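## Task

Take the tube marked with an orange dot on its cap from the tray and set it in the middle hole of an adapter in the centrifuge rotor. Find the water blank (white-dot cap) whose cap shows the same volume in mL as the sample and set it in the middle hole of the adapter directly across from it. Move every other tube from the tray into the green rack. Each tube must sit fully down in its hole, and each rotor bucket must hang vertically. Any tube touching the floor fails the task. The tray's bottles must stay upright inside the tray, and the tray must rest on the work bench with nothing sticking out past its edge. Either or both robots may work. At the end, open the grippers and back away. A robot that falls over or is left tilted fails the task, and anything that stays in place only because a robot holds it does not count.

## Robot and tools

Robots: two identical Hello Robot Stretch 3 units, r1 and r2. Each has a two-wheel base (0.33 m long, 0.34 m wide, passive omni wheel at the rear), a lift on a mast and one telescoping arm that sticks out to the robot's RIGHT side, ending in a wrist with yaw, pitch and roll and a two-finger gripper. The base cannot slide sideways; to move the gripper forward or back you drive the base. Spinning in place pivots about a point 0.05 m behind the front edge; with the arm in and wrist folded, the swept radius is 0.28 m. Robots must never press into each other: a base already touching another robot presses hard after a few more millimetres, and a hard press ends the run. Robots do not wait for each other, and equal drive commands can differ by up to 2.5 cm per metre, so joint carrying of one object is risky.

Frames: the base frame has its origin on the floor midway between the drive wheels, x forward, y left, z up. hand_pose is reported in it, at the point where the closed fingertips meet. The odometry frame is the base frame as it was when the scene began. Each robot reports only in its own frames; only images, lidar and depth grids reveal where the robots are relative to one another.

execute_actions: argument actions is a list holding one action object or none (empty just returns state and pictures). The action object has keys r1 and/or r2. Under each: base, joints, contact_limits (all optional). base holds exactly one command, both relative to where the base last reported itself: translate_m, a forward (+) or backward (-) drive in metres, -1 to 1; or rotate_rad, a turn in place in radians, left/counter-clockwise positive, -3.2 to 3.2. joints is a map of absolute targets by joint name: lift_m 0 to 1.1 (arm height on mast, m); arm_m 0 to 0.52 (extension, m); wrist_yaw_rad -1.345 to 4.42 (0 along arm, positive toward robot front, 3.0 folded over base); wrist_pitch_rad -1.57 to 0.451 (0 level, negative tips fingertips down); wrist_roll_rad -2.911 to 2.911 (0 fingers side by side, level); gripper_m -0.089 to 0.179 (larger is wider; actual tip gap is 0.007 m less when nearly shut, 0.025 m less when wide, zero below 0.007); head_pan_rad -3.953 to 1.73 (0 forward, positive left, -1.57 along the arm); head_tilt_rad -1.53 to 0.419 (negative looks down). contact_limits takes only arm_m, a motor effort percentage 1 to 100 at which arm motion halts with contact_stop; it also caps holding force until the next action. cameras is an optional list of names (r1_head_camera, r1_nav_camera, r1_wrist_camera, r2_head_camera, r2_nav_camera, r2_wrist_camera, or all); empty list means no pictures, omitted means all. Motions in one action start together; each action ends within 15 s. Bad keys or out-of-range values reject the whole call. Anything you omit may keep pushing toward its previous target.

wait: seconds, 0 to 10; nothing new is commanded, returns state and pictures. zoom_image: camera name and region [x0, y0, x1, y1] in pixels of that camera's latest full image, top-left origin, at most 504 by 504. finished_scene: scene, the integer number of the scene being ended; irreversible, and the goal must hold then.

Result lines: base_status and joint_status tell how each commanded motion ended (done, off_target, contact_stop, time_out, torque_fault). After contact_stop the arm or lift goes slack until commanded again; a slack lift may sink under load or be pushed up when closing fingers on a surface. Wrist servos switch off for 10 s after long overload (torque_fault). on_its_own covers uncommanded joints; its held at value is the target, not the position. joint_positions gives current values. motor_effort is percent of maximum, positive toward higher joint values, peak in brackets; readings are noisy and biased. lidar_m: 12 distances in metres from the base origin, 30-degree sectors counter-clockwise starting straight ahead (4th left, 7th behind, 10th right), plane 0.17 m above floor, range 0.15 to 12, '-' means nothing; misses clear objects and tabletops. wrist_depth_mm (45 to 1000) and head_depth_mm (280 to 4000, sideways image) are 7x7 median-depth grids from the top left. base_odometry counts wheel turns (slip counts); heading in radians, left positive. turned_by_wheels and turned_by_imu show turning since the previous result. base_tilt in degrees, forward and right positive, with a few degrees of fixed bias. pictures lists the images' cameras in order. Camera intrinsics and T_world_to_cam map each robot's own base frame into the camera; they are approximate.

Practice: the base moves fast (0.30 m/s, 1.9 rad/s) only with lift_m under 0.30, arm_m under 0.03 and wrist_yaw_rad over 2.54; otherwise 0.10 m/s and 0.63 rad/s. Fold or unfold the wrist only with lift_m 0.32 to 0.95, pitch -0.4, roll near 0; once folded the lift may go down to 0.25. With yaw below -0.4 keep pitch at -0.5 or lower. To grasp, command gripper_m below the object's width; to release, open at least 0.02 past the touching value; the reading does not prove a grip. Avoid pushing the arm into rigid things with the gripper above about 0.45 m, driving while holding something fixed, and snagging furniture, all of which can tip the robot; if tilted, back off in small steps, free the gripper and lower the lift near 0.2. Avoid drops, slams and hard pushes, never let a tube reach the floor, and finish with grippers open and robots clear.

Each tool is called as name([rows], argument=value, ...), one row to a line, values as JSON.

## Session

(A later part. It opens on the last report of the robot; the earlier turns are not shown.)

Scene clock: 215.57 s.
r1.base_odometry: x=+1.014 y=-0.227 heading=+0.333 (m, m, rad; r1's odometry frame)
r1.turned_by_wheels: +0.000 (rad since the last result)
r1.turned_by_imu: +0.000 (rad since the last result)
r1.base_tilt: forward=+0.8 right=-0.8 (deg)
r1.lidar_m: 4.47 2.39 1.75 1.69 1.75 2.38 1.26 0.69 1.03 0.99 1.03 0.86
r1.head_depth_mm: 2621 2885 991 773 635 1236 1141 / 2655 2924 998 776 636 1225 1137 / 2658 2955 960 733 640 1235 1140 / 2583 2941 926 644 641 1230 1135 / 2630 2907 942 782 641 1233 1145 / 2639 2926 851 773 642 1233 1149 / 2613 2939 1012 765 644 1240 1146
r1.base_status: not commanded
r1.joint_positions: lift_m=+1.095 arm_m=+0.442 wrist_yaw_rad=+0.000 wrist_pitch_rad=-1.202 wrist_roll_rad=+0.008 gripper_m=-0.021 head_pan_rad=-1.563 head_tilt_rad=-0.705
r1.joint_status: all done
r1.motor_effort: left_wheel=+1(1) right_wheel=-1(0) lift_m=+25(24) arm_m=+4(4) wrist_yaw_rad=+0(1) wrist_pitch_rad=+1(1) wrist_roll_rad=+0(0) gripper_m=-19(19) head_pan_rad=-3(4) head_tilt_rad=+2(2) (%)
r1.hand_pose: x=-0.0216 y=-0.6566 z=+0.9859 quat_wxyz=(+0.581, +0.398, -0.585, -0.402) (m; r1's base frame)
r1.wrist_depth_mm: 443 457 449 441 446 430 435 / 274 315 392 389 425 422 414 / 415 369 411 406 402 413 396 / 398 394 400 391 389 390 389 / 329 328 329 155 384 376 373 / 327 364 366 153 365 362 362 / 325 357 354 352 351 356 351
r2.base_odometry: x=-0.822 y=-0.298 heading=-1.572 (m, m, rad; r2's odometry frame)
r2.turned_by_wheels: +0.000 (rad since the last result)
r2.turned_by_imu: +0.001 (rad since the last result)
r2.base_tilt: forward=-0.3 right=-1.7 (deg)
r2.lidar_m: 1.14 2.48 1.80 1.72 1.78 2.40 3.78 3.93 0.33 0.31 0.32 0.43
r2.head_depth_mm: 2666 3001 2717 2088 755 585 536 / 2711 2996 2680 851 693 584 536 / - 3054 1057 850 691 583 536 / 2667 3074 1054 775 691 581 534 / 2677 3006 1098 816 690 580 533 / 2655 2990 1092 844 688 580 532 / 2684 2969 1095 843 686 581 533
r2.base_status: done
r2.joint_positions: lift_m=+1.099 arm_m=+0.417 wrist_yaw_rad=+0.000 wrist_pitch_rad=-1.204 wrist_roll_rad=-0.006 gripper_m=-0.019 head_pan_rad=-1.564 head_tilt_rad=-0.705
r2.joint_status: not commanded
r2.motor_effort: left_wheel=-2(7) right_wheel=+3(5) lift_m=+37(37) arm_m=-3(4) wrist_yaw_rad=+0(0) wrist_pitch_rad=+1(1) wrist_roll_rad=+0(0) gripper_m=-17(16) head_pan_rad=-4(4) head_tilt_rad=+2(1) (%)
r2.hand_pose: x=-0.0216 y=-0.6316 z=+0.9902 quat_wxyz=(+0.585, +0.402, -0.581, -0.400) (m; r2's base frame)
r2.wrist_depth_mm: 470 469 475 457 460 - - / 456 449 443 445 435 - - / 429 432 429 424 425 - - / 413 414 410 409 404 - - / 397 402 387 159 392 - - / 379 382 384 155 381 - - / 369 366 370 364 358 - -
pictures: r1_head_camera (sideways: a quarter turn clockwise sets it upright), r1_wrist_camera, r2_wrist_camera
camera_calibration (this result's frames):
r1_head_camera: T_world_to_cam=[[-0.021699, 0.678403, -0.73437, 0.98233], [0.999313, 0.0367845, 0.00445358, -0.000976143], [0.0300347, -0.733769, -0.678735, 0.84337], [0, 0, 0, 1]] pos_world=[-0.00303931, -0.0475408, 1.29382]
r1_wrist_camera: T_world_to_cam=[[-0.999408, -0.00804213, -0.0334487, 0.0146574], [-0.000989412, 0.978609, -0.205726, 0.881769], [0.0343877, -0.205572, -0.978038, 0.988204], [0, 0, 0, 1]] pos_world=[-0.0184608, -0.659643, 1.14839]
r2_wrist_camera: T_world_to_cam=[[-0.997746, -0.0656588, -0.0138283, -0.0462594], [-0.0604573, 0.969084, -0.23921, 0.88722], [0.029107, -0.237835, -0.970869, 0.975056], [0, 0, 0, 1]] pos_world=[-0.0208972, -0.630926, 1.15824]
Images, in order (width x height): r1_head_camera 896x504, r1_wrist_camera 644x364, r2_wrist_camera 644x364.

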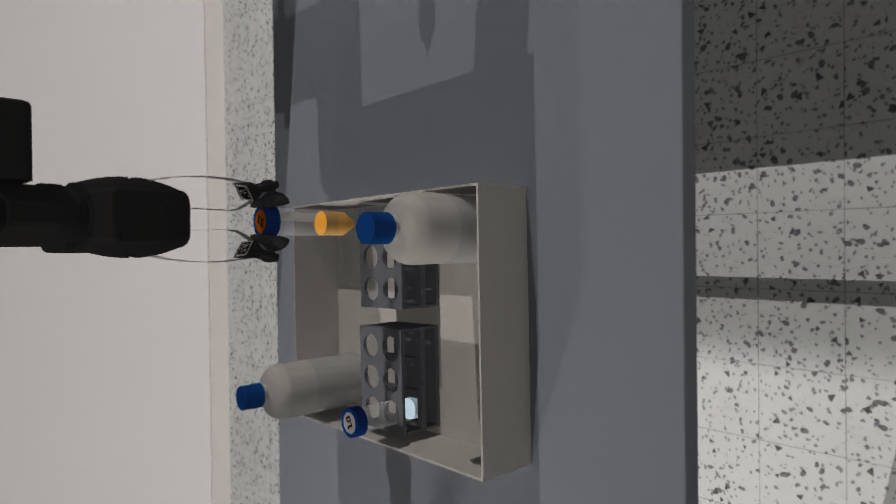

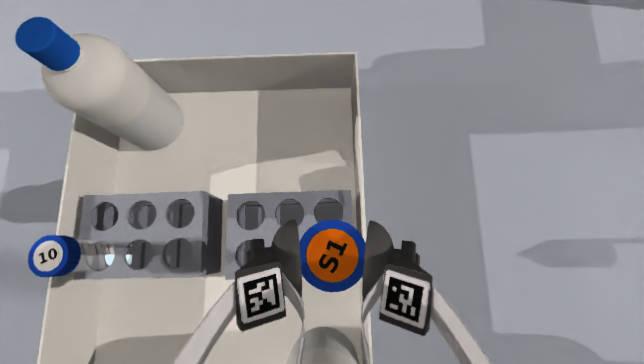

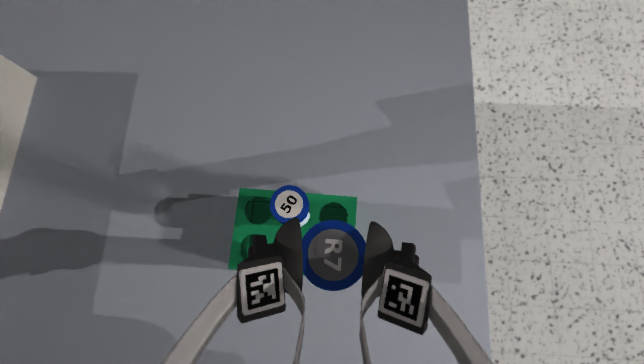

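execute_actions([
  {"r1":{"base":{"translate_m":-0.2}},"r2":{"joints":{"lift_m":1.036}}},
], cameras=["r2_head_camera","r2_wrist_camera"])

zoom_image(camera="r2_head_camera", region=[330, 160, 510, 340])

zoom_image(camera="r2_wrist_camera", region=[200, 150, 410, 360])

Scene clock: 222.13 s.
r1.base_odometry: x=+0.825 y=-0.292 heading=+0.333 (m, m, rad; r1's odometry frame)
r1.turned_by_wheels: +0.000 (rad since the last result)
r1.turned_by_imu: +0.000 (rad since the last result)
r1.base_tilt: forward=+0.8 right=-0.9 (deg)
r1.lidar_m: 4.67 2.39 1.75 1.69 1.75 2.38 1.26 0.53 0.56 0.99 1.03 1.04
r1.head_depth_mm: 2627 2907 992 774 635 1237 1138 / 2639 2913 994 774 637 1228 1142 / 2630 2933 1002 781 639 1232 1139 / 2609 2953 965 782 639 1236 1141 / 2648 2941 1005 786 640 1241 1143 / 2626 2912 940 646 641 1243 1149 / 2633 2921 944 761 644 1245 1150
r1.base_status: done
r1.joint_positions: lift_m=+1.095 arm_m=+0.442 wrist_yaw_rad=+0.000 wrist_pitch_rad=-1.202 wrist_roll_rad=+0.008 gripper_m=-0.021 head_pan_rad=-1.563 head_tilt_rad=-0.705
r1.joint_status: not commanded
r1.motor_effort: left_wheel=-1(3) right_wheel=-1(7) lift_m=+25(25) arm_m=+4(4) wrist_yaw_rad=+0(0) wrist_pitch_rad=+1(1) wrist_roll_rad=+0(0) gripper_m=-20(20) head_pan_rad=-3(3) head_tilt_rad=+2(2) (%)
r1.hand_pose: x=-0.0216 y=-0.6566 z=+0.9859 quat_wxyz=(+0.581, +0.398, -0.585, -0.402) (m; r1's base frame)
r1.wrist_depth_mm: 453 453 447 448 438 429 434 / 405 385 425 422 421 414 414 / 417 408 409 408 409 402 399 / 401 401 397 396 387 388 391 / 329 331 388 156 385 383 376 / 367 350 371 152 366 363 365 / 366 311 358 356 352 348 349
r2.base_odometry: x=-0.822 y=-0.298 heading=-1.572 (m, m, rad; r2's odometry frame)
r2.turned_by_wheels: +0.000 (rad since the last result)
r2.turned_by_imu: +0.001 (rad since the last result)
r2.base_tilt: forward=-0.2 right=-1.7 (deg)
r2.lidar_m: 1.14 2.48 1.79 1.72 1.77 2.39 3.77 3.93 0.33 0.31 0.32 0.43
r2.head_depth_mm: - 2955 2752 2105 753 584 538 / - 2940 2725 854 691 584 536 / - 3037 1103 851 689 582 536 / 2692 2928 1097 770 686 581 534 / 2661 2997 1095 821 688 580 533 / 2676 2947 1095 844 687 580 531 / 2662 2957 1085 841 686 580 532
r2.base_status: not commanded
r2.joint_positions: lift_m=+1.036 arm_m=+0.417 wrist_yaw_rad=+0.000 wrist_pitch_rad=-1.204 wrist_roll_rad=-0.006 gripper_m=-0.019 head_pan_rad=-1.564 head_tilt_rad=-0.705
r2.joint_status: all done
r2.motor_effort: left_wheel=-2(3) right_wheel=+3(3) lift_m=+23(36) arm_m=-3(3) wrist_yaw_rad=+0(0) wrist_pitch_rad=+1(1) wrist_roll_rad=+0(0) gripper_m=-17(17) head_pan_rad=-4(4) head_tilt_rad=+2(2) (%)
r2.hand_pose: x=-0.0216 y=-0.6316 z=+0.9271 quat_wxyz=(+0.585, +0.402, -0.581, -0.400) (m; r2's base frame)
r2.wrist_depth_mm: 397 388 396 390 386 - - / 380 379 376 372 368 - - / 365 358 359 361 354 - - / 347 346 347 330 342 343 - / 340 336 298 159 333 330 - / 322 322 317 154 319 319 - / 310 309 306 308 304 308 976
pictures: r2_head_camera (sideways: a quarter turn clockwise sets it upright), r2_wrist_camera
camera_calibration (this result's frames):
r2_head_camera: T_world_to_cam=[[-0.0662105, 0.626083, -0.77694, 1.02784], [0.997749, 0.0332518, -0.0582324, 0.0697254], [-0.0106237, -0.779047, -0.626876, 0.768721], [0, 0, 0, 1]] pos_world=[0.00665201, -0.0469624, 1.28452]
r2_wrist_camera: T_world_to_cam=[[-0.997746, -0.0656591, -0.0138282, -0.0471312], [-0.0604576, 0.969084, -0.23921, 0.87214], [0.029107, -0.237835, -0.970869, 0.913857], [0, 0, 0, 1]] pos_world=[-0.0208972, -0.630925, 1.09521]
Images, in order (width x height): r2_head_camera 896x504, r2_wrist_camera 644x364.

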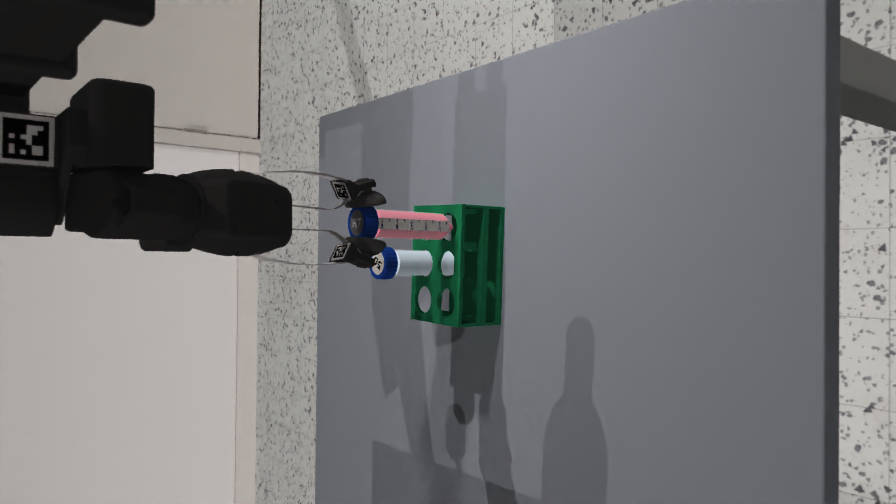

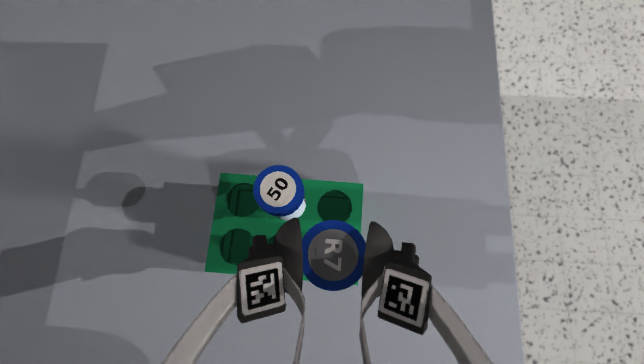

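Region (330, 160, 510, 340) of r2_head_camera's 896x504 image, scaled by 2.800, with more detail than that image has.

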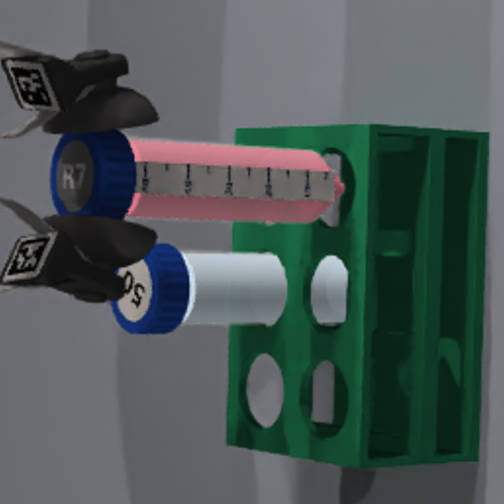

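Region (200, 150, 410, 360) of r2_wrist_camera's 644x364 image, scaled by 2.400.

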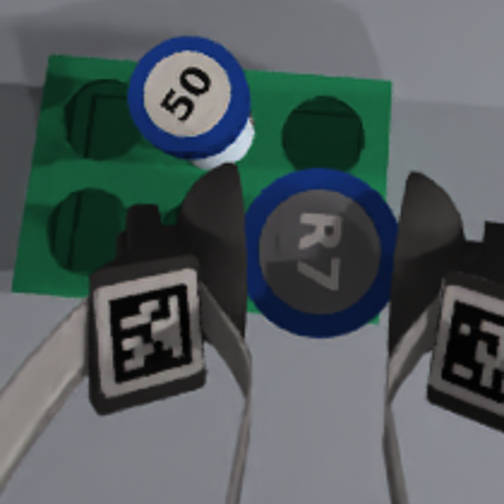

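execute_actions([
  {"r1":{"base":{"translate_m":-0.2},"joints":{"arm_m":0.40}},"r2":{"joints":{"lift_m":0.987,"arm_m":0.419}}},
], cameras=["r2_head_camera","r2_wrist_camera"])

zoom_image(camera="r2_head_camera", region=[330, 160, 510, 340])

Scene clock: 227.23 s.
r1.base_odometry: x=+0.636 y=-0.358 heading=+0.333 (m, m, rad; r1's odometry frame)
r1.turned_by_wheels: +0.000 (rad since the last result)
r1.turned_by_imu: +0.000 (rad since the last result)
r1.base_tilt: forward=+0.9 right=-0.7 (deg)
r1.lidar_m: 4.85 2.37 1.75 1.69 1.75 2.39 3.88 0.50 0.40 1.00 1.03 1.23
r1.head_depth_mm: 2610 2885 2429 799 634 652 1112 / 2668 2912 999 776 636 769 1078 / 2660 2951 961 776 636 1232 1140 / 2556 3011 966 781 641 1229 1142 / 2600 2914 1007 785 641 1234 1143 / 2628 2916 1009 784 643 1247 1143 / 2597 2930 976 786 642 1243 1153
r1.base_status: done
r1.joint_positions: lift_m=+1.095 arm_m=+0.400 wrist_yaw_rad=+0.000 wrist_pitch_rad=-1.202 wrist_roll_rad=+0.008 gripper_m=-0.021 head_pan_rad=-1.563 head_tilt_rad=-0.705
r1.joint_status: all done
r1.motor_effort: left_wheel=-1(4) right_wheel=+0(7) lift_m=+25(24) arm_m=-2(1) wrist_yaw_rad=-1(0) wrist_pitch_rad=+1(1) wrist_roll_rad=+0(0) gripper_m=-20(20) head_pan_rad=-3(4) head_tilt_rad=+2(2) (%)
r1.hand_pose: x=-0.0216 y=-0.6150 z=+0.9859 quat_wxyz=(+0.581, +0.398, -0.585, -0.402) (m; r1's base frame)
r1.wrist_depth_mm: 457 441 447 433 446 - - / 417 426 428 424 417 424 557 / 414 414 412 410 401 407 571 / 399 406 397 395 391 392 571 / 386 387 384 156 383 384 583 / 370 373 377 153 367 366 557 / 368 360 355 361 357 356 532
r2.base_odometry: x=-0.822 y=-0.298 heading=-1.572 (m, m, rad; r2's odometry frame)
r2.turned_by_wheels: +0.000 (rad since the last result)
r2.turned_by_imu: +0.001 (rad since the last result)
r2.base_tilt: forward=-0.4 right=-1.8 (deg)
r2.lidar_m: 1.14 2.49 1.80 1.72 1.77 2.40 3.79 3.93 0.33 0.31 0.32 0.43
r2.head_depth_mm: 2578 - 2658 2092 755 587 537 / 2573 3074 2750 854 694 583 534 / 2604 - 1060 819 691 583 535 / 2644 2967 1054 756 690 580 533 / 2651 2940 1099 819 689 581 532 / 2681 3004 1092 843 688 581 532 / 2707 2986 1090 844 685 579 532
r2.base_status: not commanded
r2.joint_positions: lift_m=+0.987 arm_m=+0.419 wrist_yaw_rad=+0.000 wrist_pitch_rad=-1.204 wrist_roll_rad=-0.006 gripper_m=-0.019 head_pan_rad=-1.564 head_tilt_rad=-0.705
r2.joint_status: all done
r2.motor_effort: left_wheel=-3(3) right_wheel=+3(3) lift_m=+24(23) arm_m=+4(7) wrist_yaw_rad=+0(1) wrist_pitch_rad=+1(1) wrist_roll_rad=+0(0) gripper_m=-16(17) head_pan_rad=-4(3) head_tilt_rad=+2(2) (%)
r2.hand_pose: x=-0.0216 y=-0.6331 z=+0.8781 quat_wxyz=(+0.585, +0.402, -0.581, -0.400) (m; r2's base frame)
r2.wrist_depth_mm: 338 337 335 331 332 330 - / 324 321 322 316 318 316 - / 308 308 306 301 300 300 - / 298 297 229 230 293 287 - / 285 285 225 159 280 278 - / 276 273 270 154 270 267 - / 264 263 262 261 260 257 969
pictures: r2_head_camera (sideways: a quarter turn clockwise sets it upright), r2_wrist_camera
camera_calibration (this result's frames):
r2_head_camera: T_world_to_cam=[[-0.0662105, 0.626083, -0.77694, 1.02784], [0.997749, 0.0332518, -0.0582324, 0.0697254], [-0.0106237, -0.779047, -0.626876, 0.76872], [0, 0, 0, 1]] pos_world=[0.00665201, -0.0469624, 1.28452]
r2_wrist_camera: T_world_to_cam=[[-0.997746, -0.0656583, -0.0138311, -0.0479045], [-0.0604574, 0.969094, -0.239167, 0.861845], [0.029107, -0.237792, -0.97088, 0.865963], [0, 0, 0, 1]] pos_world=[-0.0208972, -0.632435, 1.04621]
Images, in order (width x height): r2_head_camera 896x504, r2_wrist_camera 644x364.

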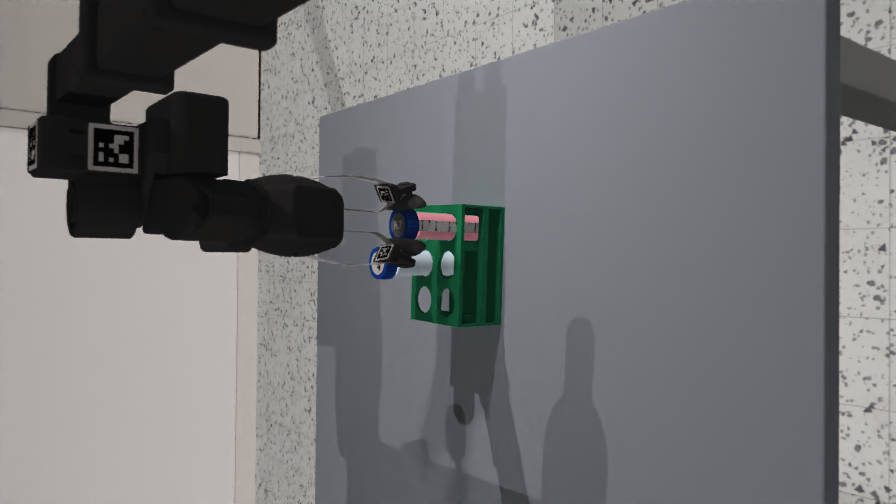

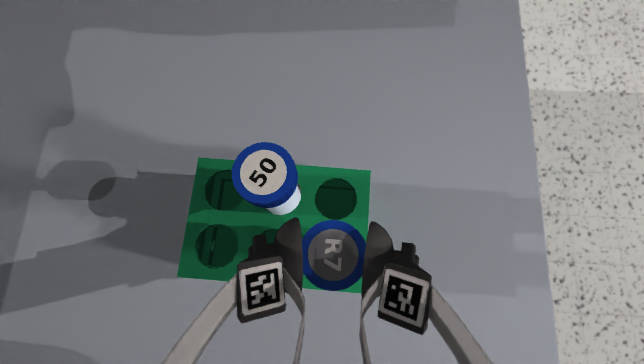

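Region (330, 160, 510, 340) of r2_head_camera's 896x504 image, scaled by 2.800, with more detail than that image has.

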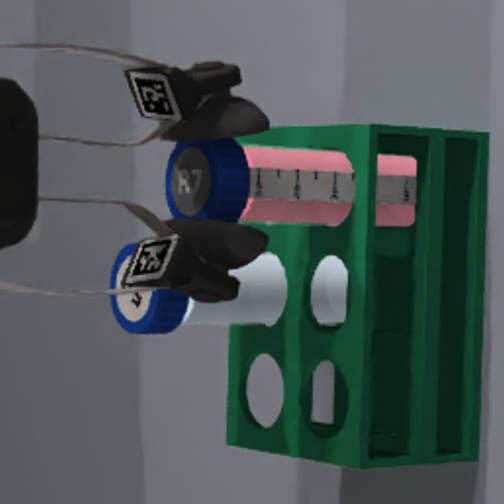

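execute_actions([
  {"r1":{"base":{"translate_m":-0.1}},"r2":{"joints":{"lift_m":0.984,"gripper_m":0.056}}},
], cameras=[])

execute_actions([
  {"r1":{"base":{"translate_m":-0.1}},"r2":{"joints":{"lift_m":1.04}}},
], cameras=["r2_wrist_camera"])

execute_actions([
  {"r1":{"base":{"translate_m":-0.47}},"r2":{"base":{"translate_m":0.465},"joints":{"arm_m":0.462}}},
], cameras=["r2_wrist_camera","r1_wrist_camera"])

Scene clock: 231.57 s.
r1.base_odometry: x=+0.541 y=-0.390 heading=+0.333 (m, m, rad; r1's odometry frame)
r1.turned_by_wheels: +0.000 (rad since the last result)
r1.turned_by_imu: +0.000 (rad since the last result)
r1.base_tilt: forward=+0.8 right=-0.8 (deg)
r1.lidar_m: 1.33 2.38 1.75 1.68 1.74 2.38 3.79 0.45 0.36 0.38 1.03 1.33
r1.head_depth_mm: 2611 2905 2393 1072 938 876 951 / 2674 2912 2405 1088 637 683 1114 / 2687 2940 960 779 639 714 1081 / 2576 2945 969 782 639 1236 1140 / 2597 2940 1010 783 641 1242 1142 / 2620 2962 1011 785 643 1231 1144 / 2616 2950 1015 787 644 1243 1147
r1.base_status: done
r1.joint_positions: lift_m=+1.095 arm_m=+0.400 wrist_yaw_rad=+0.000 wrist_pitch_rad=-1.202 wrist_roll_rad=+0.008 gripper_m=-0.021 head_pan_rad=-1.563 head_tilt_rad=-0.705
r1.joint_status: not commanded
r1.motor_effort: left_wheel=+0(4) right_wheel=+0(6) lift_m=+24(24) arm_m=-2(2) wrist_yaw_rad=+0(1) wrist_pitch_rad=+1(1) wrist_roll_rad=+0(0) gripper_m=-20(19) head_pan_rad=-4(3) head_tilt_rad=+1(2) (%)
r1.hand_pose: x=-0.0216 y=-0.6150 z=+0.9859 quat_wxyz=(+0.581, +0.398, -0.585, -0.402) (m; r1's base frame)
r1.wrist_depth_mm: 455 456 445 438 445 - 448 / 433 435 427 425 428 647 449 / 417 416 410 417 409 610 442 / 396 398 394 396 397 599 452 / 390 384 389 156 380 579 451 / 380 375 370 152 370 557 450 / 364 364 361 355 354 545 452
r2.base_odometry: x=-0.822 y=-0.298 heading=-1.572 (m, m, rad; r2's odometry frame)
r2.turned_by_wheels: +0.000 (rad since the last result)
r2.turned_by_imu: +0.001 (rad since the last result)
r2.base_tilt: forward=-0.1 right=-1.7 (deg)
r2.lidar_m: 1.13 2.48 1.79 1.72 1.78 2.40 3.79 3.92 0.33 0.31 0.32 0.43
r2.head_depth_mm: 2650 - 2609 2111 754 585 537 / 2591 3042 2698 855 697 584 536 / 2574 - 1054 822 689 583 535 / 2642 2955 1055 770 691 583 534 / 2701 3001 1100 819 688 581 533 / 2681 3003 1094 843 689 580 532 / 2708 2989 1090 841 684 579 532
r2.base_status: not commanded
r2.joint_positions: lift_m=+0.984 arm_m=+0.419 wrist_yaw_rad=+0.000 wrist_pitch_rad=-1.201 wrist_roll_rad=-0.006 gripper_m=+0.056 head_pan_rad=-1.564 head_tilt_rad=-0.705
r2.joint_status: all done
r2.motor_effort: left_wheel=-3(3) right_wheel=+3(3) lift_m=+23(23) arm_m=+4(4) wrist_yaw_rad=+0(1) wrist_pitch_rad=+0(1) wrist_roll_rad=+0(0) gripper_m=+0(79) head_pan_rad=-4(4) head_tilt_rad=+2(2) (%)
r2.hand_pose: x=-0.0216 y=-0.6337 z=+0.8754 quat_wxyz=(+0.585, +0.401, -0.581, -0.399) (m; r2's base frame)
r2.wrist_depth_mm: 333 334 333 329 329 329 - / 321 317 317 313 314 317 - / 310 302 304 300 300 300 - / 294 293 227 228 289 289 - / 283 282 222 216 279 278 - / 272 272 267 210 269 266 985 / 262 261 259 257 256 256 956
pictures: none
No camera images: the call's "cameras" was empty. Leave "cameras" out to get every camera's image.

Scene clock: 233.97 s.
r1.base_odometry: x=+0.447 y=-0.423 heading=+0.333 (m, m, rad; r1's odometry frame)
r1.turned_by_wheels: +0.000 (rad since the last result)
r1.turned_by_imu: +0.000 (rad since the last result)
r1.base_tilt: forward=+0.8 right=-0.9 (deg)
r1.lidar_m: 1.43 2.38 1.75 1.68 1.75 2.39 3.68 0.45 0.37 0.35 1.04 1.41
r1.head_depth_mm: 2600 908 946 918 865 754 841 / 2667 2938 2439 1096 939 886 954 / 2691 2952 2342 1731 675 1236 1136 / 2562 2970 965 784 640 683 1098 / 2615 2906 1004 781 640 1236 1142 / 2588 2900 1012 787 644 1237 1143 / 2600 2930 1014 786 645 1240 1149
r1.base_status: done
r1.joint_positions: lift_m=+1.095 arm_m=+0.400 wrist_yaw_rad=+0.000 wrist_pitch_rad=-1.202 wrist_roll_rad=+0.008 gripper_m=-0.021 head_pan_rad=-1.563 head_tilt_rad=-0.705
r1.joint_status: not commanded
r1.motor_effort: left_wheel=+0(3) right_wheel=+1(7) lift_m=+24(25) arm_m=-2(2) wrist_yaw_rad=+0(1) wrist_pitch_rad=+1(1) wrist_roll_rad=+0(0) gripper_m=-20(20) head_pan_rad=-3(3) head_tilt_rad=+2(2) (%)
r1.hand_pose: x=-0.0216 y=-0.6150 z=+0.9859 quat_wxyz=(+0.581, +0.398, -0.585, -0.402) (m; r1's base frame)
r1.wrist_depth_mm: 451 444 444 440 - - 373 / 427 435 430 426 - 502 366 / 417 416 413 412 642 495 354 / 405 401 398 390 623 509 345 / 395 385 388 156 595 505 334 / 376 374 373 153 559 512 331 / 364 364 364 355 766 479 335
r2.base_odometry: x=-0.822 y=-0.298 heading=-1.572 (m, m, rad; r2's odometry frame)
r2.turned_by_wheels: +0.000 (rad since the last result)
r2.turned_by_imu: +0.000 (rad since the last result)
r2.base_tilt: forward=-0.1 right=-1.6 (deg)
r2.lidar_m: 1.13 2.49 1.80 1.72 1.78 2.39 3.80 3.93 0.33 0.31 0.32 0.44
r2.head_depth_mm: 2742 2969 2727 2095 755 582 537 / 2628 2965 2719 852 691 584 535 / - 3021 1107 825 690 582 535 / 2689 2943 1104 756 689 583 534 / 2678 2954 1096 819 689 581 532 / 2662 2943 1092 843 690 579 532 / 2699 2996 1097 844 686 579 532
r2.base_status: not commanded
r2.joint_positions: lift_m=+1.040 arm_m=+0.419 wrist_yaw_rad=+0.000 wrist_pitch_rad=-1.202 wrist_roll_rad=-0.006 gripper_m=+0.056 head_pan_rad=-1.564 head_tilt_rad=-0.705
r2.joint_status: all done
r2.motor_effort: left_wheel=-3(3) right_wheel=+3(3) lift_m=+37(38) arm_m=+3(4) wrist_yaw_rad=+1(0) wrist_pitch_rad=+0(0) wrist_roll_rad=+0(0) gripper_m=+0(0) head_pan_rad=-4(4) head_tilt_rad=+2(2) (%)
r2.hand_pose: x=-0.0216 y=-0.6337 z=+0.9307 quat_wxyz=(+0.585, +0.401, -0.581, -0.399) (m; r2's base frame)
r2.wrist_depth_mm: 398 395 401 389 392 - - / 385 381 382 378 373 - - / 371 368 369 363 358 - - / 353 349 348 351 347 350 - / 336 334 306 276 330 335 - / 325 322 322 318 325 322 - / 316 314 310 308 309 649 -
pictures: r2_wrist_camera
camera_calibration (this result's frames):
r2_wrist_camera: T_world_to_cam=[[-0.997746, -0.0656934, -0.0136682, -0.0473912], [-0.0604581, 0.968496, -0.241579, 0.876892], [0.0291077, -0.240208, -0.970285, 0.914804], [0, 0, 0, 1]] pos_world=[-0.0208971, -0.632636, 1.09881]
Images, in order (width x height): r2_wrist_camera 644x364.

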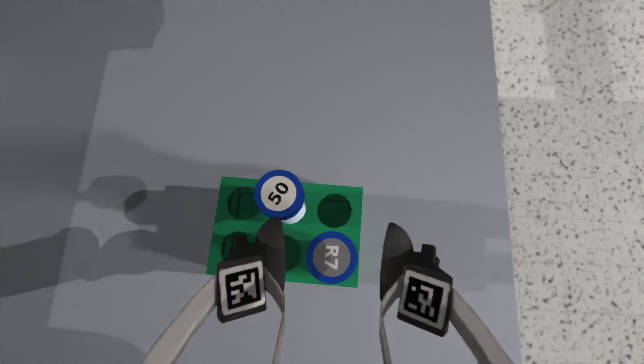

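Scene clock: 239.83 s.
r1.base_odometry: x=+0.002 y=-0.577 heading=+0.333 (m, m, rad; r1's odometry frame)
r1.turned_by_wheels: +0.000 (rad since the last result)
r1.turned_by_imu: +0.001 (rad since the last result)
r1.base_tilt: forward=+0.9 right=-0.8 (deg)
r1.lidar_m: 1.89 2.39 1.75 1.68 1.75 2.39 3.21 0.45 0.33 0.32 0.33 0.55
r1.head_depth_mm: 747 856 912 800 585 630 842 / 761 854 942 787 586 632 843 / 766 878 927 780 585 633 847 / 736 874 923 775 587 631 845 / 748 851 891 765 586 633 851 / 2579 2949 2459 1135 602 715 847 / 2593 2929 2272 1755 1500 813 1091
r1.base_status: done
r1.joint_positions: lift_m=+1.095 arm_m=+0.400 wrist_yaw_rad=+0.000 wrist_pitch_rad=-1.202 wrist_roll_rad=+0.008 gripper_m=-0.021 head_pan_rad=-1.563 head_tilt_rad=-0.705
r1.joint_status: not commanded
r1.motor_effort: left_wheel=-1(6) right_wheel=+1(6) lift_m=+25(25) arm_m=-2(2) wrist_yaw_rad=-1(2) wrist_pitch_rad=+1(1) wrist_roll_rad=+0(0) gripper_m=-20(20) head_pan_rad=-4(3) head_tilt_rad=+2(2) (%)
r1.hand_pose: x=-0.0216 y=-0.6150 z=+0.9859 quat_wxyz=(+0.581, +0.398, -0.585, -0.402) (m; r1's base frame)
r1.wrist_depth_mm: 526 - 390 389 386 384 378 / 554 817 380 403 422 373 369 / - - 373 431 417 423 356 / - - 387 410 409 419 349 / - - 392 156 385 372 353 / - - 343 153 383 382 347 / - 700 362 373 349 371 322
r2.base_odometry: x=-0.823 y=-0.763 heading=-1.573 (m, m, rad; r2's odometry frame)
r2.turned_by_wheels: +0.000 (rad since the last result)
r2.turned_by_imu: -0.001 (rad since the last result)
r2.base_tilt: forward=-0.3 right=-1.8 (deg)
r2.lidar_m: 1.35 2.50 1.81 1.73 1.78 2.41 4.24 0.44 0.32 0.30 0.31 0.42
r2.head_depth_mm: 2763 2973 2751 851 694 586 525 / 2703 3015 2726 851 690 583 525 / - 2956 2702 801 650 582 522 / 2653 2959 2730 744 636 582 523 / 2711 2972 1094 798 647 580 523 / 2696 2989 873 785 643 580 521 / 2649 2931 1091 781 640 579 521
r2.base_status: done
r2.joint_positions: lift_m=+1.040 arm_m=+0.462 wrist_yaw_rad=+0.000 wrist_pitch_rad=-1.202 wrist_roll_rad=-0.006 gripper_m=+0.056 head_pan_rad=-1.564 head_tilt_rad=-0.705
r2.joint_status: all done
r2.motor_effort: left_wheel=-3(3) right_wheel=+3(8) lift_m=+37(37) arm_m=+4(6) wrist_yaw_rad=+0(1) wrist_pitch_rad=+0(0) wrist_roll_rad=+0(0) gripper_m=+0(0) head_pan_rad=-4(3) head_tilt_rad=+1(2) (%)
r2.hand_pose: x=-0.0216 y=-0.6766 z=+0.9307 quat_wxyz=(+0.585, +0.401, -0.581, -0.399) (m; r2's base frame)
r2.wrist_depth_mm: 407 403 399 394 392 392 391 / 223 325 339 330 368 372 362 / 252 306 361 360 357 356 352 / 310 347 348 346 344 344 339 / 281 303 322 326 332 332 329 / 268 267 294 265 251 319 314 / 303 309 304 304 305 308 307
pictures: r1_wrist_camera, r2_wrist_camera
camera_calibration (this result's frames):
r1_wrist_camera: T_world_to_cam=[[-0.999408, -0.00803165, -0.0334511, 0.0150002], [-0.000989123, 0.978672, -0.205429, 0.840784], [0.0343876, -0.205274, -0.9781, 0.996983], [0, 0, 0, 1]] pos_world=[-0.0184609, -0.618076, 1.14837]
r2_wrist_camera: T_world_to_cam=[[-0.997746, -0.0656905, -0.0136806, -0.0501993], [-0.0604578, 0.968542, -0.241396, 0.918344], [0.0291076, -0.240025, -0.97033, 0.904641], [0, 0, 0, 1]] pos_world=[-0.0208971, -0.675616, 1.0988]
Images, in order (width x height): r1_wrist_camera 644x364, r2_wrist_camera 644x364.

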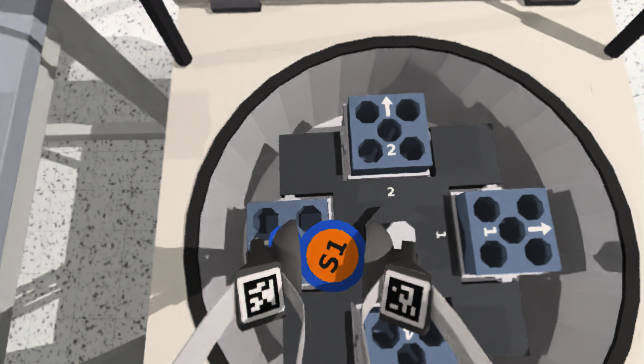

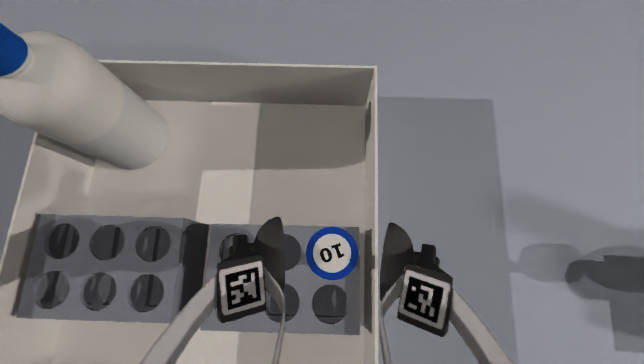

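execute_actions([
  {"r1":{"base":{"translate_m":-0.212},"joints":{"arm_m":0.424,"lift_m":1.015}},"r2":{"joints":{"arm_m":0.464,"lift_m":0.988}}},
], cameras=["r2_wrist_camera","r1_wrist_camera","r1_head_camera"])

zoom_image(camera="r1_wrist_camera", region=[230, 150, 440, 360])

zoom_image(camera="r1_head_camera", region=[310, 130, 510, 330])

Scene clock: 245.67 s.
r1.base_odometry: x=-0.198 y=-0.646 heading=+0.333 (m, m, rad; r1's odometry frame)
r1.turned_by_wheels: +0.000 (rad since the last result)
r1.turned_by_imu: +0.000 (rad since the last result)
r1.base_tilt: forward=+0.9 right=-0.8 (deg)
r1.lidar_m: 2.10 2.39 1.75 1.68 1.74 2.39 3.00 3.12 0.33 0.32 0.33 0.45
r1.head_depth_mm: - 2998 2390 1886 1501 753 964 / - 2946 2312 760 587 635 846 / - 875 911 798 586 634 847 / 749 848 954 791 589 634 852 / 749 857 933 783 588 633 849 / 750 859 930 788 589 635 849 / 749 855 892 802 589 634 850
r1.base_status: done
r1.joint_positions: lift_m=+1.015 arm_m=+0.424 wrist_yaw_rad=+0.000 wrist_pitch_rad=-1.203 wrist_roll_rad=+0.008 gripper_m=-0.021 head_pan_rad=-1.563 head_tilt_rad=-0.705
r1.joint_status: all done
r1.motor_effort: left_wheel=-1(5) right_wheel=+0(7) lift_m=+20(24) arm_m=+4(5) wrist_yaw_rad=+0(1) wrist_pitch_rad=+1(1) wrist_roll_rad=+0(0) gripper_m=-19(20) head_pan_rad=-3(3) head_tilt_rad=+2(2) (%)
r1.hand_pose: x=-0.0216 y=-0.6384 z=+0.9061 quat_wxyz=(+0.581, +0.399, -0.585, -0.402) (m; r1's base frame)
r1.wrist_depth_mm: 305 307 306 297 297 - - / 311 349 369 331 285 - - / 352 348 334 347 279 - - / 358 329 329 334 300 - - / 306 320 318 156 295 - - / 293 307 298 153 253 252 - / 306 302 300 302 312 955 974
r2.base_odometry: x=-0.823 y=-0.763 heading=-1.573 (m, m, rad; r2's odometry frame)
r2.turned_by_wheels: +0.000 (rad since the last result)
r2.turned_by_imu: +0.001 (rad since the last result)
r2.base_tilt: forward=-0.2 right=-1.8 (deg)
r2.lidar_m: 1.35 2.50 1.80 1.73 1.78 2.40 4.25 0.44 0.32 0.30 0.31 0.42
r2.head_depth_mm: 2609 - 2729 854 693 584 525 / 2610 3075 2722 849 692 586 525 / 2579 - 2716 796 649 580 523 / 2617 2962 1812 678 637 581 523 / 2682 2976 1099 797 645 583 523 / 2688 2990 876 784 642 580 523 / 2674 2974 1085 781 641 579 521
r2.base_status: not commanded
r2.joint_positions: lift_m=+0.988 arm_m=+0.464 wrist_yaw_rad=+0.000 wrist_pitch_rad=-1.202 wrist_roll_rad=-0.006 gripper_m=+0.056 head_pan_rad=-1.564 head_tilt_rad=-0.705
r2.joint_status: all done
r2.motor_effort: left_wheel=-3(3) right_wheel=+3(3) lift_m=+23(34) arm_m=+4(3) wrist_yaw_rad=+0(0) wrist_pitch_rad=+0(0) wrist_roll_rad=+0(0) gripper_m=+0(0) head_pan_rad=-4(4) head_tilt_rad=+1(1) (%)
r2.hand_pose: x=-0.0216 y=-0.6786 z=+0.8793 quat_wxyz=(+0.585, +0.401, -0.581, -0.399) (m; r2's base frame)
r2.wrist_depth_mm: 248 270 268 333 330 327 328 / 215 298 314 306 311 314 313 / 243 303 306 303 300 304 303 / 292 296 293 289 291 292 289 / 226 244 234 188 281 281 277 / 218 227 230 208 253 268 269 / 214 239 233 220 260 260 260
pictures: r1_head_camera (sideways: a quarter turn clockwise sets it upright), r1_wrist_camera, r2_wrist_camera
camera_calibration (this result's frames):
r1_head_camera: T_world_to_cam=[[-0.0216991, 0.678403, -0.73437, 0.98233], [0.999313, 0.0367846, 0.00445358, -0.000976143], [0.0300348, -0.733769, -0.678735, 0.84337], [0, 0, 0, 1]] pos_world=[-0.00303931, -0.0475408, 1.29382]
r1_wrist_camera: T_world_to_cam=[[-0.999408, -0.00801575, -0.0334548, 0.012157], [-0.000989001, 0.978768, -0.204967, 0.846966], [0.0343875, -0.204813, -0.978197, 0.914527], [0, 0, 0, 1]] pos_world=[-0.0184609, -0.64158, 1.06859]
r2_wrist_camera: T_world_to_cam=[[-0.997746, -0.0656902, -0.0136831, -0.0510311], [-0.0604581, 0.968551, -0.241359, 0.907837], [0.0291077, -0.239988, -0.970339, 0.85431], [0, 0, 0, 1]] pos_world=[-0.0208971, -0.677614, 1.04739]
Images, in order (width x height): r1_head_camera 896x504, r1_wrist_camera 644x364, r2_wrist_camera 644x364.

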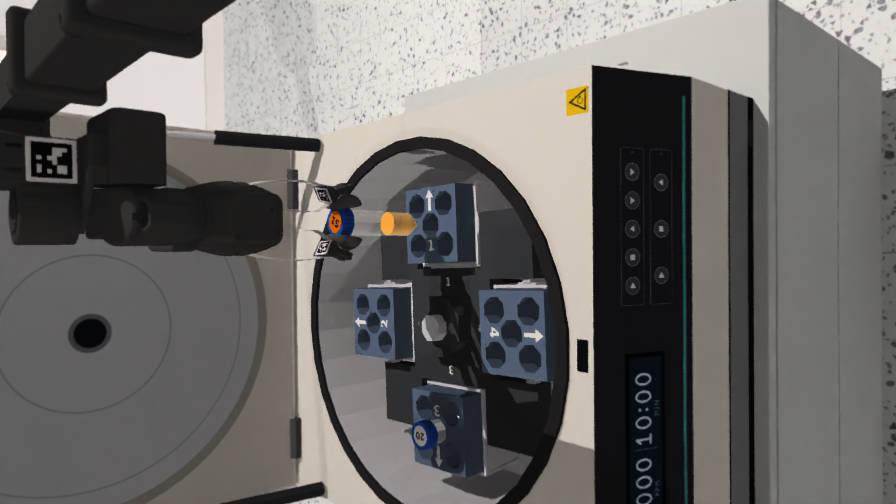

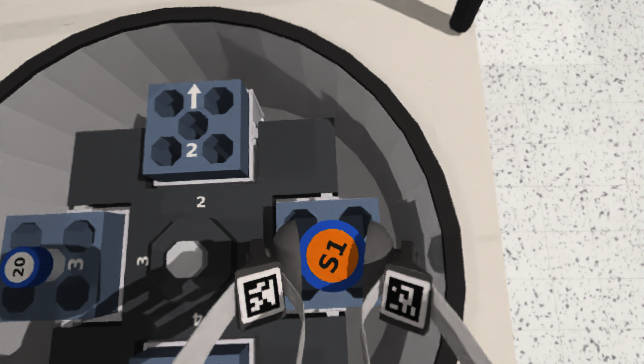

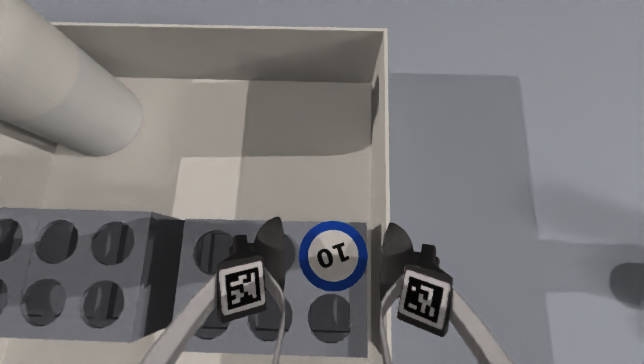

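Region (230, 150, 440, 360) of r1_wrist_camera's 644x364 image, scaled by 2.400.

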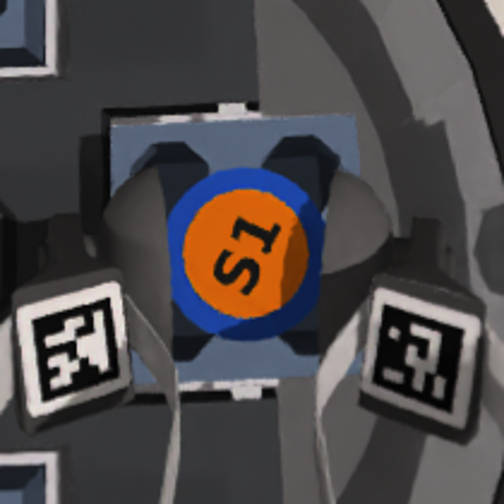

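Region (310, 130, 510, 330) of r1_head_camera's 896x504 image, scaled by 2.520, with more detail than that image has.

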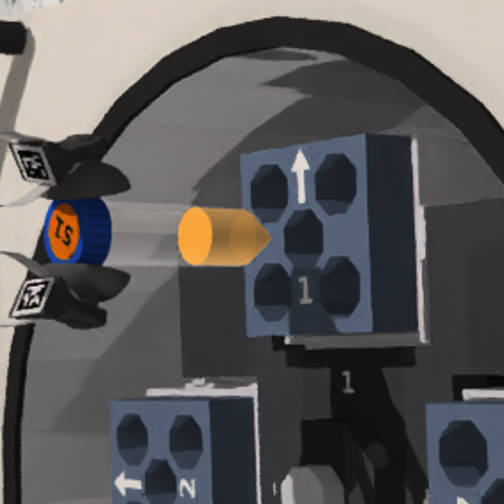

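execute_actions([
  {"r1":{"base":{"translate_m":-0.001},"joints":{"lift_m":0.965}},"r2":{"joints":{"gripper_m":-0.02}}},
], cameras=["r1_wrist_camera","r1_head_camera"])

zoom_image(camera="r1_head_camera", region=[340, 150, 490, 300])

Scene clock: 249.33 s.
r1.base_odometry: x=-0.199 y=-0.646 heading=+0.333 (m, m, rad; r1's odometry frame)
r1.turned_by_wheels: +0.000 (rad since the last result)
r1.turned_by_imu: +0.000 (rad since the last result)
r1.base_tilt: forward=+0.9 right=-0.9 (deg)
r1.lidar_m: 2.10 2.39 1.75 1.68 1.75 2.38 2.99 3.13 0.33 0.32 0.33 0.45
r1.head_depth_mm: 2608 - 2219 1883 1508 754 1080 / 2485 2837 2330 760 588 631 845 / 724 - 899 789 586 634 847 / 750 854 932 788 586 635 850 / 751 855 936 784 590 636 847 / 750 858 934 783 586 635 848 / 749 861 896 805 590 635 850
r1.base_status: done
r1.joint_positions: lift_m=+0.965 arm_m=+0.424 wrist_yaw_rad=+0.000 wrist_pitch_rad=-1.203 wrist_roll_rad=+0.008 gripper_m=-0.021 head_pan_rad=-1.563 head_tilt_rad=-0.705
r1.joint_status: all done
r1.motor_effort: left_wheel=-1(4) right_wheel=+0(4) lift_m=+20(22) arm_m=+3(4) wrist_yaw_rad=-1(0) wrist_pitch_rad=+1(1) wrist_roll_rad=+0(0) gripper_m=-19(20) head_pan_rad=-4(3) head_tilt_rad=+2(2) (%)
r1.hand_pose: x=-0.0216 y=-0.6384 z=+0.8561 quat_wxyz=(+0.581, +0.399, -0.585, -0.402) (m; r1's base frame)
r1.wrist_depth_mm: 272 295 304 251 243 244 - / 316 280 307 309 230 234 - / 294 271 289 291 248 225 - / 288 282 284 282 272 216 - / 263 257 270 157 268 206 - / 260 246 260 152 232 199 932 / 258 257 255 252 302 193 924
r2.base_odometry: x=-0.823 y=-0.763 heading=-1.573 (m, m, rad; r2's odometry frame)
r2.turned_by_wheels: +0.000 (rad since the last result)
r2.turned_by_imu: +0.001 (rad since the last result)
r2.base_tilt: forward=-0.4 right=-1.7 (deg)
r2.lidar_m: 1.35 2.51 1.80 1.73 1.78 2.41 4.25 0.44 0.32 0.30 0.31 0.42
r2.head_depth_mm: 2610 - 2758 853 694 586 527 / 2610 3031 2708 850 694 585 526 / 2565 - 2707 799 647 584 524 / 2634 2957 1825 678 635 583 523 / 2679 3018 1101 797 646 581 522 / 2664 2989 874 781 644 580 523 / 2647 2981 1088 780 641 578 521
r2.base_status: not commanded
r2.joint_positions: lift_m=+0.988 arm_m=+0.464 wrist_yaw_rad=+0.000 wrist_pitch_rad=-1.202 wrist_roll_rad=-0.006 gripper_m=-0.019 head_pan_rad=-1.564 head_tilt_rad=-0.705
r2.joint_status: all done
r2.motor_effort: left_wheel=-2(2) right_wheel=+2(3) lift_m=+23(23) arm_m=+4(4) wrist_yaw_rad=+0(0) wrist_pitch_rad=+1(1) wrist_roll_rad=+0(0) gripper_m=-17(92) head_pan_rad=-4(4) head_tilt_rad=+2(2) (%)
r2.hand_pose: x=-0.0216 y=-0.6786 z=+0.8793 quat_wxyz=(+0.585, +0.401, -0.581, -0.399) (m; r2's base frame)
r2.wrist_depth_mm: 250 273 268 334 330 329 324 / 212 299 314 308 313 317 317 / 246 301 305 301 302 302 298 / 291 294 292 290 290 289 287 / 225 243 223 158 280 278 276 / 216 226 214 155 271 271 268 / 214 242 229 234 257 260 259
pictures: r1_head_camera (sideways: a quarter turn clockwise sets it upright), r1_wrist_camera
camera_calibration (this result's frames):
r1_head_camera: T_world_to_cam=[[-0.0216991, 0.678403, -0.73437, 0.98233], [0.999313, 0.0367846, 0.00445358, -0.000976143], [0.0300348, -0.733769, -0.678735, 0.84337], [0, 0, 0, 1]] pos_world=[-0.00303931, -0.0475408, 1.29382]
r1_wrist_camera: T_world_to_cam=[[-0.999408, -0.0080153, -0.033455, 0.0104844], [-0.000988527, 0.978768, -0.204967, 0.836717], [0.0343876, -0.204813, -0.978197, 0.865608], [0, 0, 0, 1]] pos_world=[-0.0184609, -0.64158, 1.01859]
Images, in order (width x height): r1_head_camera 896x504, r1_wrist_camera 644x364.

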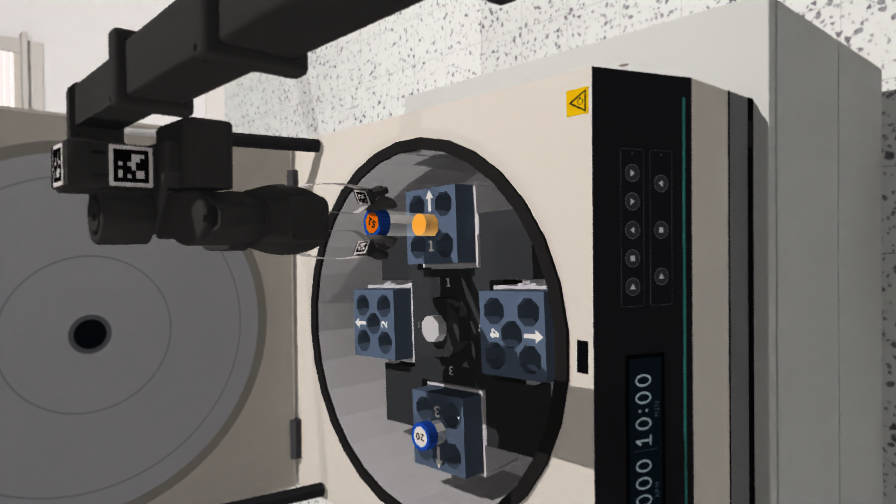

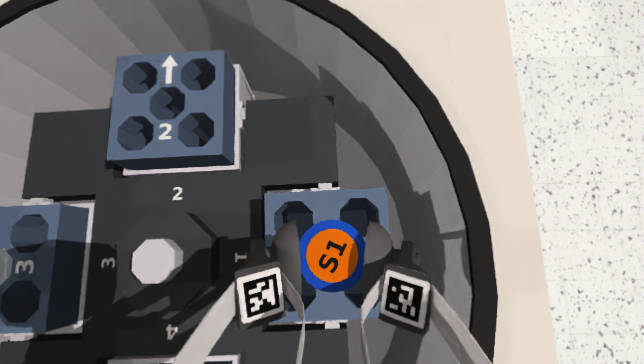

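Region (340, 150, 490, 300) of r1_head_camera's 896x504 image, scaled by 3.360, with more detail than that image has.

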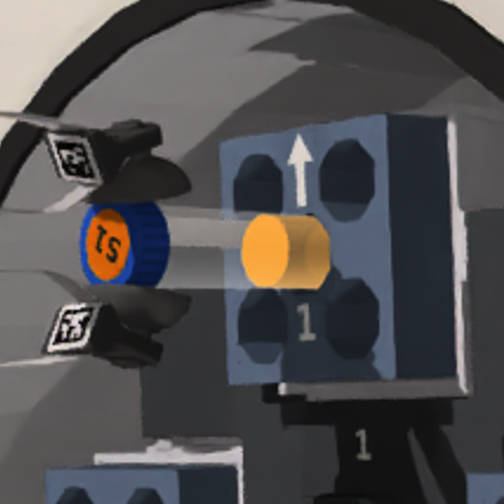

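execute_actions([
  {"r1":{"joints":{"lift_m":0.9065}},"r2":{"joints":{"lift_m":1.085}}},
], cameras=["r1_wrist_camera","r2_head_camera"])

Scene clock: 252.83 s.
r1.base_odometry: x=-0.199 y=-0.646 heading=+0.333 (m, m, rad; r1's odometry frame)
r1.turned_by_wheels: +0.000 (rad since the last result)
r1.turned_by_imu: +0.000 (rad since the last result)
r1.base_tilt: forward=+0.8 right=-0.9 (deg)
r1.lidar_m: 2.10 2.40 1.75 1.68 1.74 2.39 3.01 3.12 0.33 0.32 0.33 0.45
r1.head_depth_mm: 2626 2863 - - 913 754 1074 / 2489 2779 2260 734 589 633 846 / 748 - 882 792 587 634 846 / 753 840 948 788 587 634 850 / 751 856 933 783 590 634 850 / 750 857 932 785 589 633 849 / 754 857 896 807 590 634 850
r1.base_status: not commanded
r1.joint_positions: lift_m=+0.907 arm_m=+0.424 wrist_yaw_rad=+0.000 wrist_pitch_rad=-1.203 wrist_roll_rad=+0.008 gripper_m=-0.021 head_pan_rad=-1.563 head_tilt_rad=-0.705
r1.joint_status: all done
r1.motor_effort: left_wheel=-1(1) right_wheel=+0(0) lift_m=+20(18) arm_m=+3(3) wrist_yaw_rad=+0(0) wrist_pitch_rad=+1(1) wrist_roll_rad=+0(0) gripper_m=-19(20) head_pan_rad=-3(3) head_tilt_rad=+2(2) (%)
r1.hand_pose: x=-0.0216 y=-0.6385 z=+0.7976 quat_wxyz=(+0.581, +0.399, -0.585, -0.402) (m; r1's base frame)
r1.wrist_depth_mm: 259 223 276 254 177 174 - / 220 217 239 239 207 167 - / 232 216 233 232 248 160 163 / 226 225 222 222 233 156 157 / 216 198 213 156 254 161 152 / 192 189 210 152 234 161 145 / 203 201 201 184 244 151 141
r2.base_odometry: x=-0.823 y=-0.763 heading=-1.573 (m, m, rad; r2's odometry frame)
r2.turned_by_wheels: +0.000 (rad since the last result)
r2.turned_by_imu: +0.001 (rad since the last result)
r2.base_tilt: forward=-0.3 right=-1.6 (deg)
r2.lidar_m: 1.35 2.50 1.80 1.73 1.78 2.41 4.26 0.44 0.32 0.30 0.31 0.42
r2.head_depth_mm: 2674 2971 2722 851 694 586 526 / 2714 2991 2710 854 692 584 525 / - 3017 1057 800 648 582 524 / 2699 3040 931 747 636 581 523 / 2692 2993 1100 795 645 581 523 / 2718 2966 868 784 643 580 522 / 2689 2965 1090 784 641 579 520
r2.base_status: not commanded
r2.joint_positions: lift_m=+1.085 arm_m=+0.464 wrist_yaw_rad=+0.000 wrist_pitch_rad=-1.202 wrist_roll_rad=-0.006 gripper_m=-0.019 head_pan_rad=-1.564 head_tilt_rad=-0.705
r2.joint_status: all done
r2.motor_effort: left_wheel=-2(3) right_wheel=+3(3) lift_m=+37(39) arm_m=+4(4) wrist_yaw_rad=+0(0) wrist_pitch_rad=+0(0) wrist_roll_rad=+0(0) gripper_m=-17(17) head_pan_rad=-4(4) head_tilt_rad=+2(2) (%)
r2.hand_pose: x=-0.0216 y=-0.6786 z=+0.9757 quat_wxyz=(+0.585, +0.401, -0.581, -0.399) (m; r2's base frame)
r2.wrist_depth_mm: 447 450 450 451 446 445 437 / 250 428 436 431 422 424 420 / 272 305 409 398 413 405 404 / 399 384 395 389 393 389 391 / 376 348 361 158 375 373 371 / 310 308 324 155 363 363 364 / 331 354 345 348 347 348 349
pictures: r1_wrist_camera, r2_head_camera (sideways: a quarter turn clockwise sets it upright)
camera_calibration (this result's frames):
r1_wrist_camera: T_world_to_cam=[[-0.999408, -0.00801601, -0.0334551, 0.00852739], [-0.000989205, 0.978768, -0.204967, 0.824734], [0.0343878, -0.204813, -0.978197, 0.808397], [0, 0, 0, 1]] pos_world=[-0.0184608, -0.641585, 0.9601]
r2_head_camera: T_world_to_cam=[[-0.0662107, 0.626083, -0.77694, 1.02784], [0.997749, 0.033252, -0.0582324, 0.0697254], [-0.0106235, -0.779047, -0.626875, 0.76872], [0, 0, 0, 1]] pos_world=[0.00665202, -0.0469624, 1.28452]
Images, in order (width x height): r1_wrist_camera 644x364, r2_head_camera 896x504.

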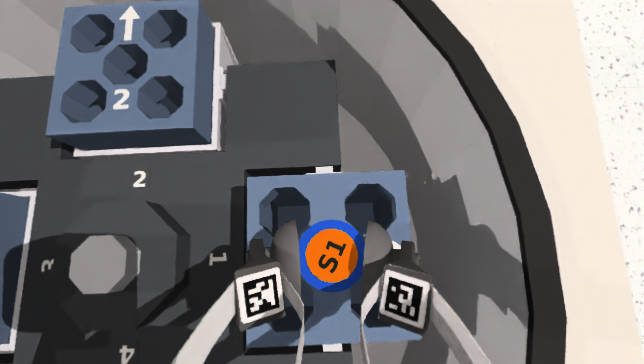

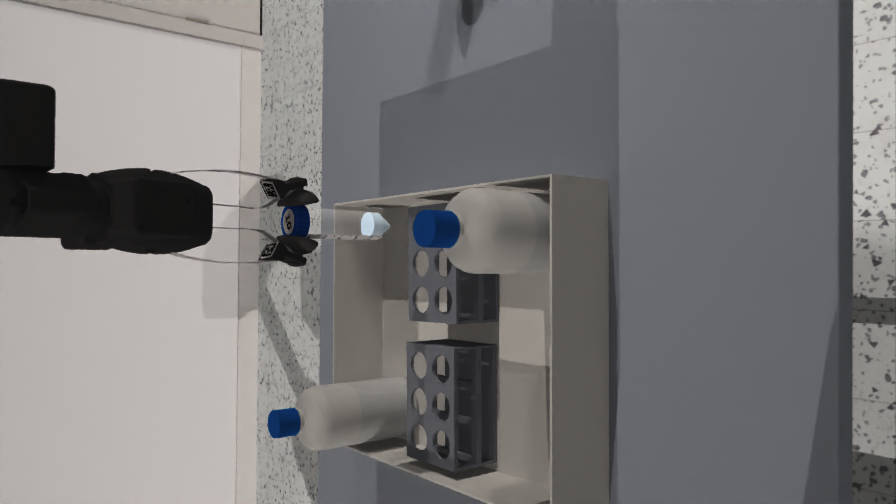

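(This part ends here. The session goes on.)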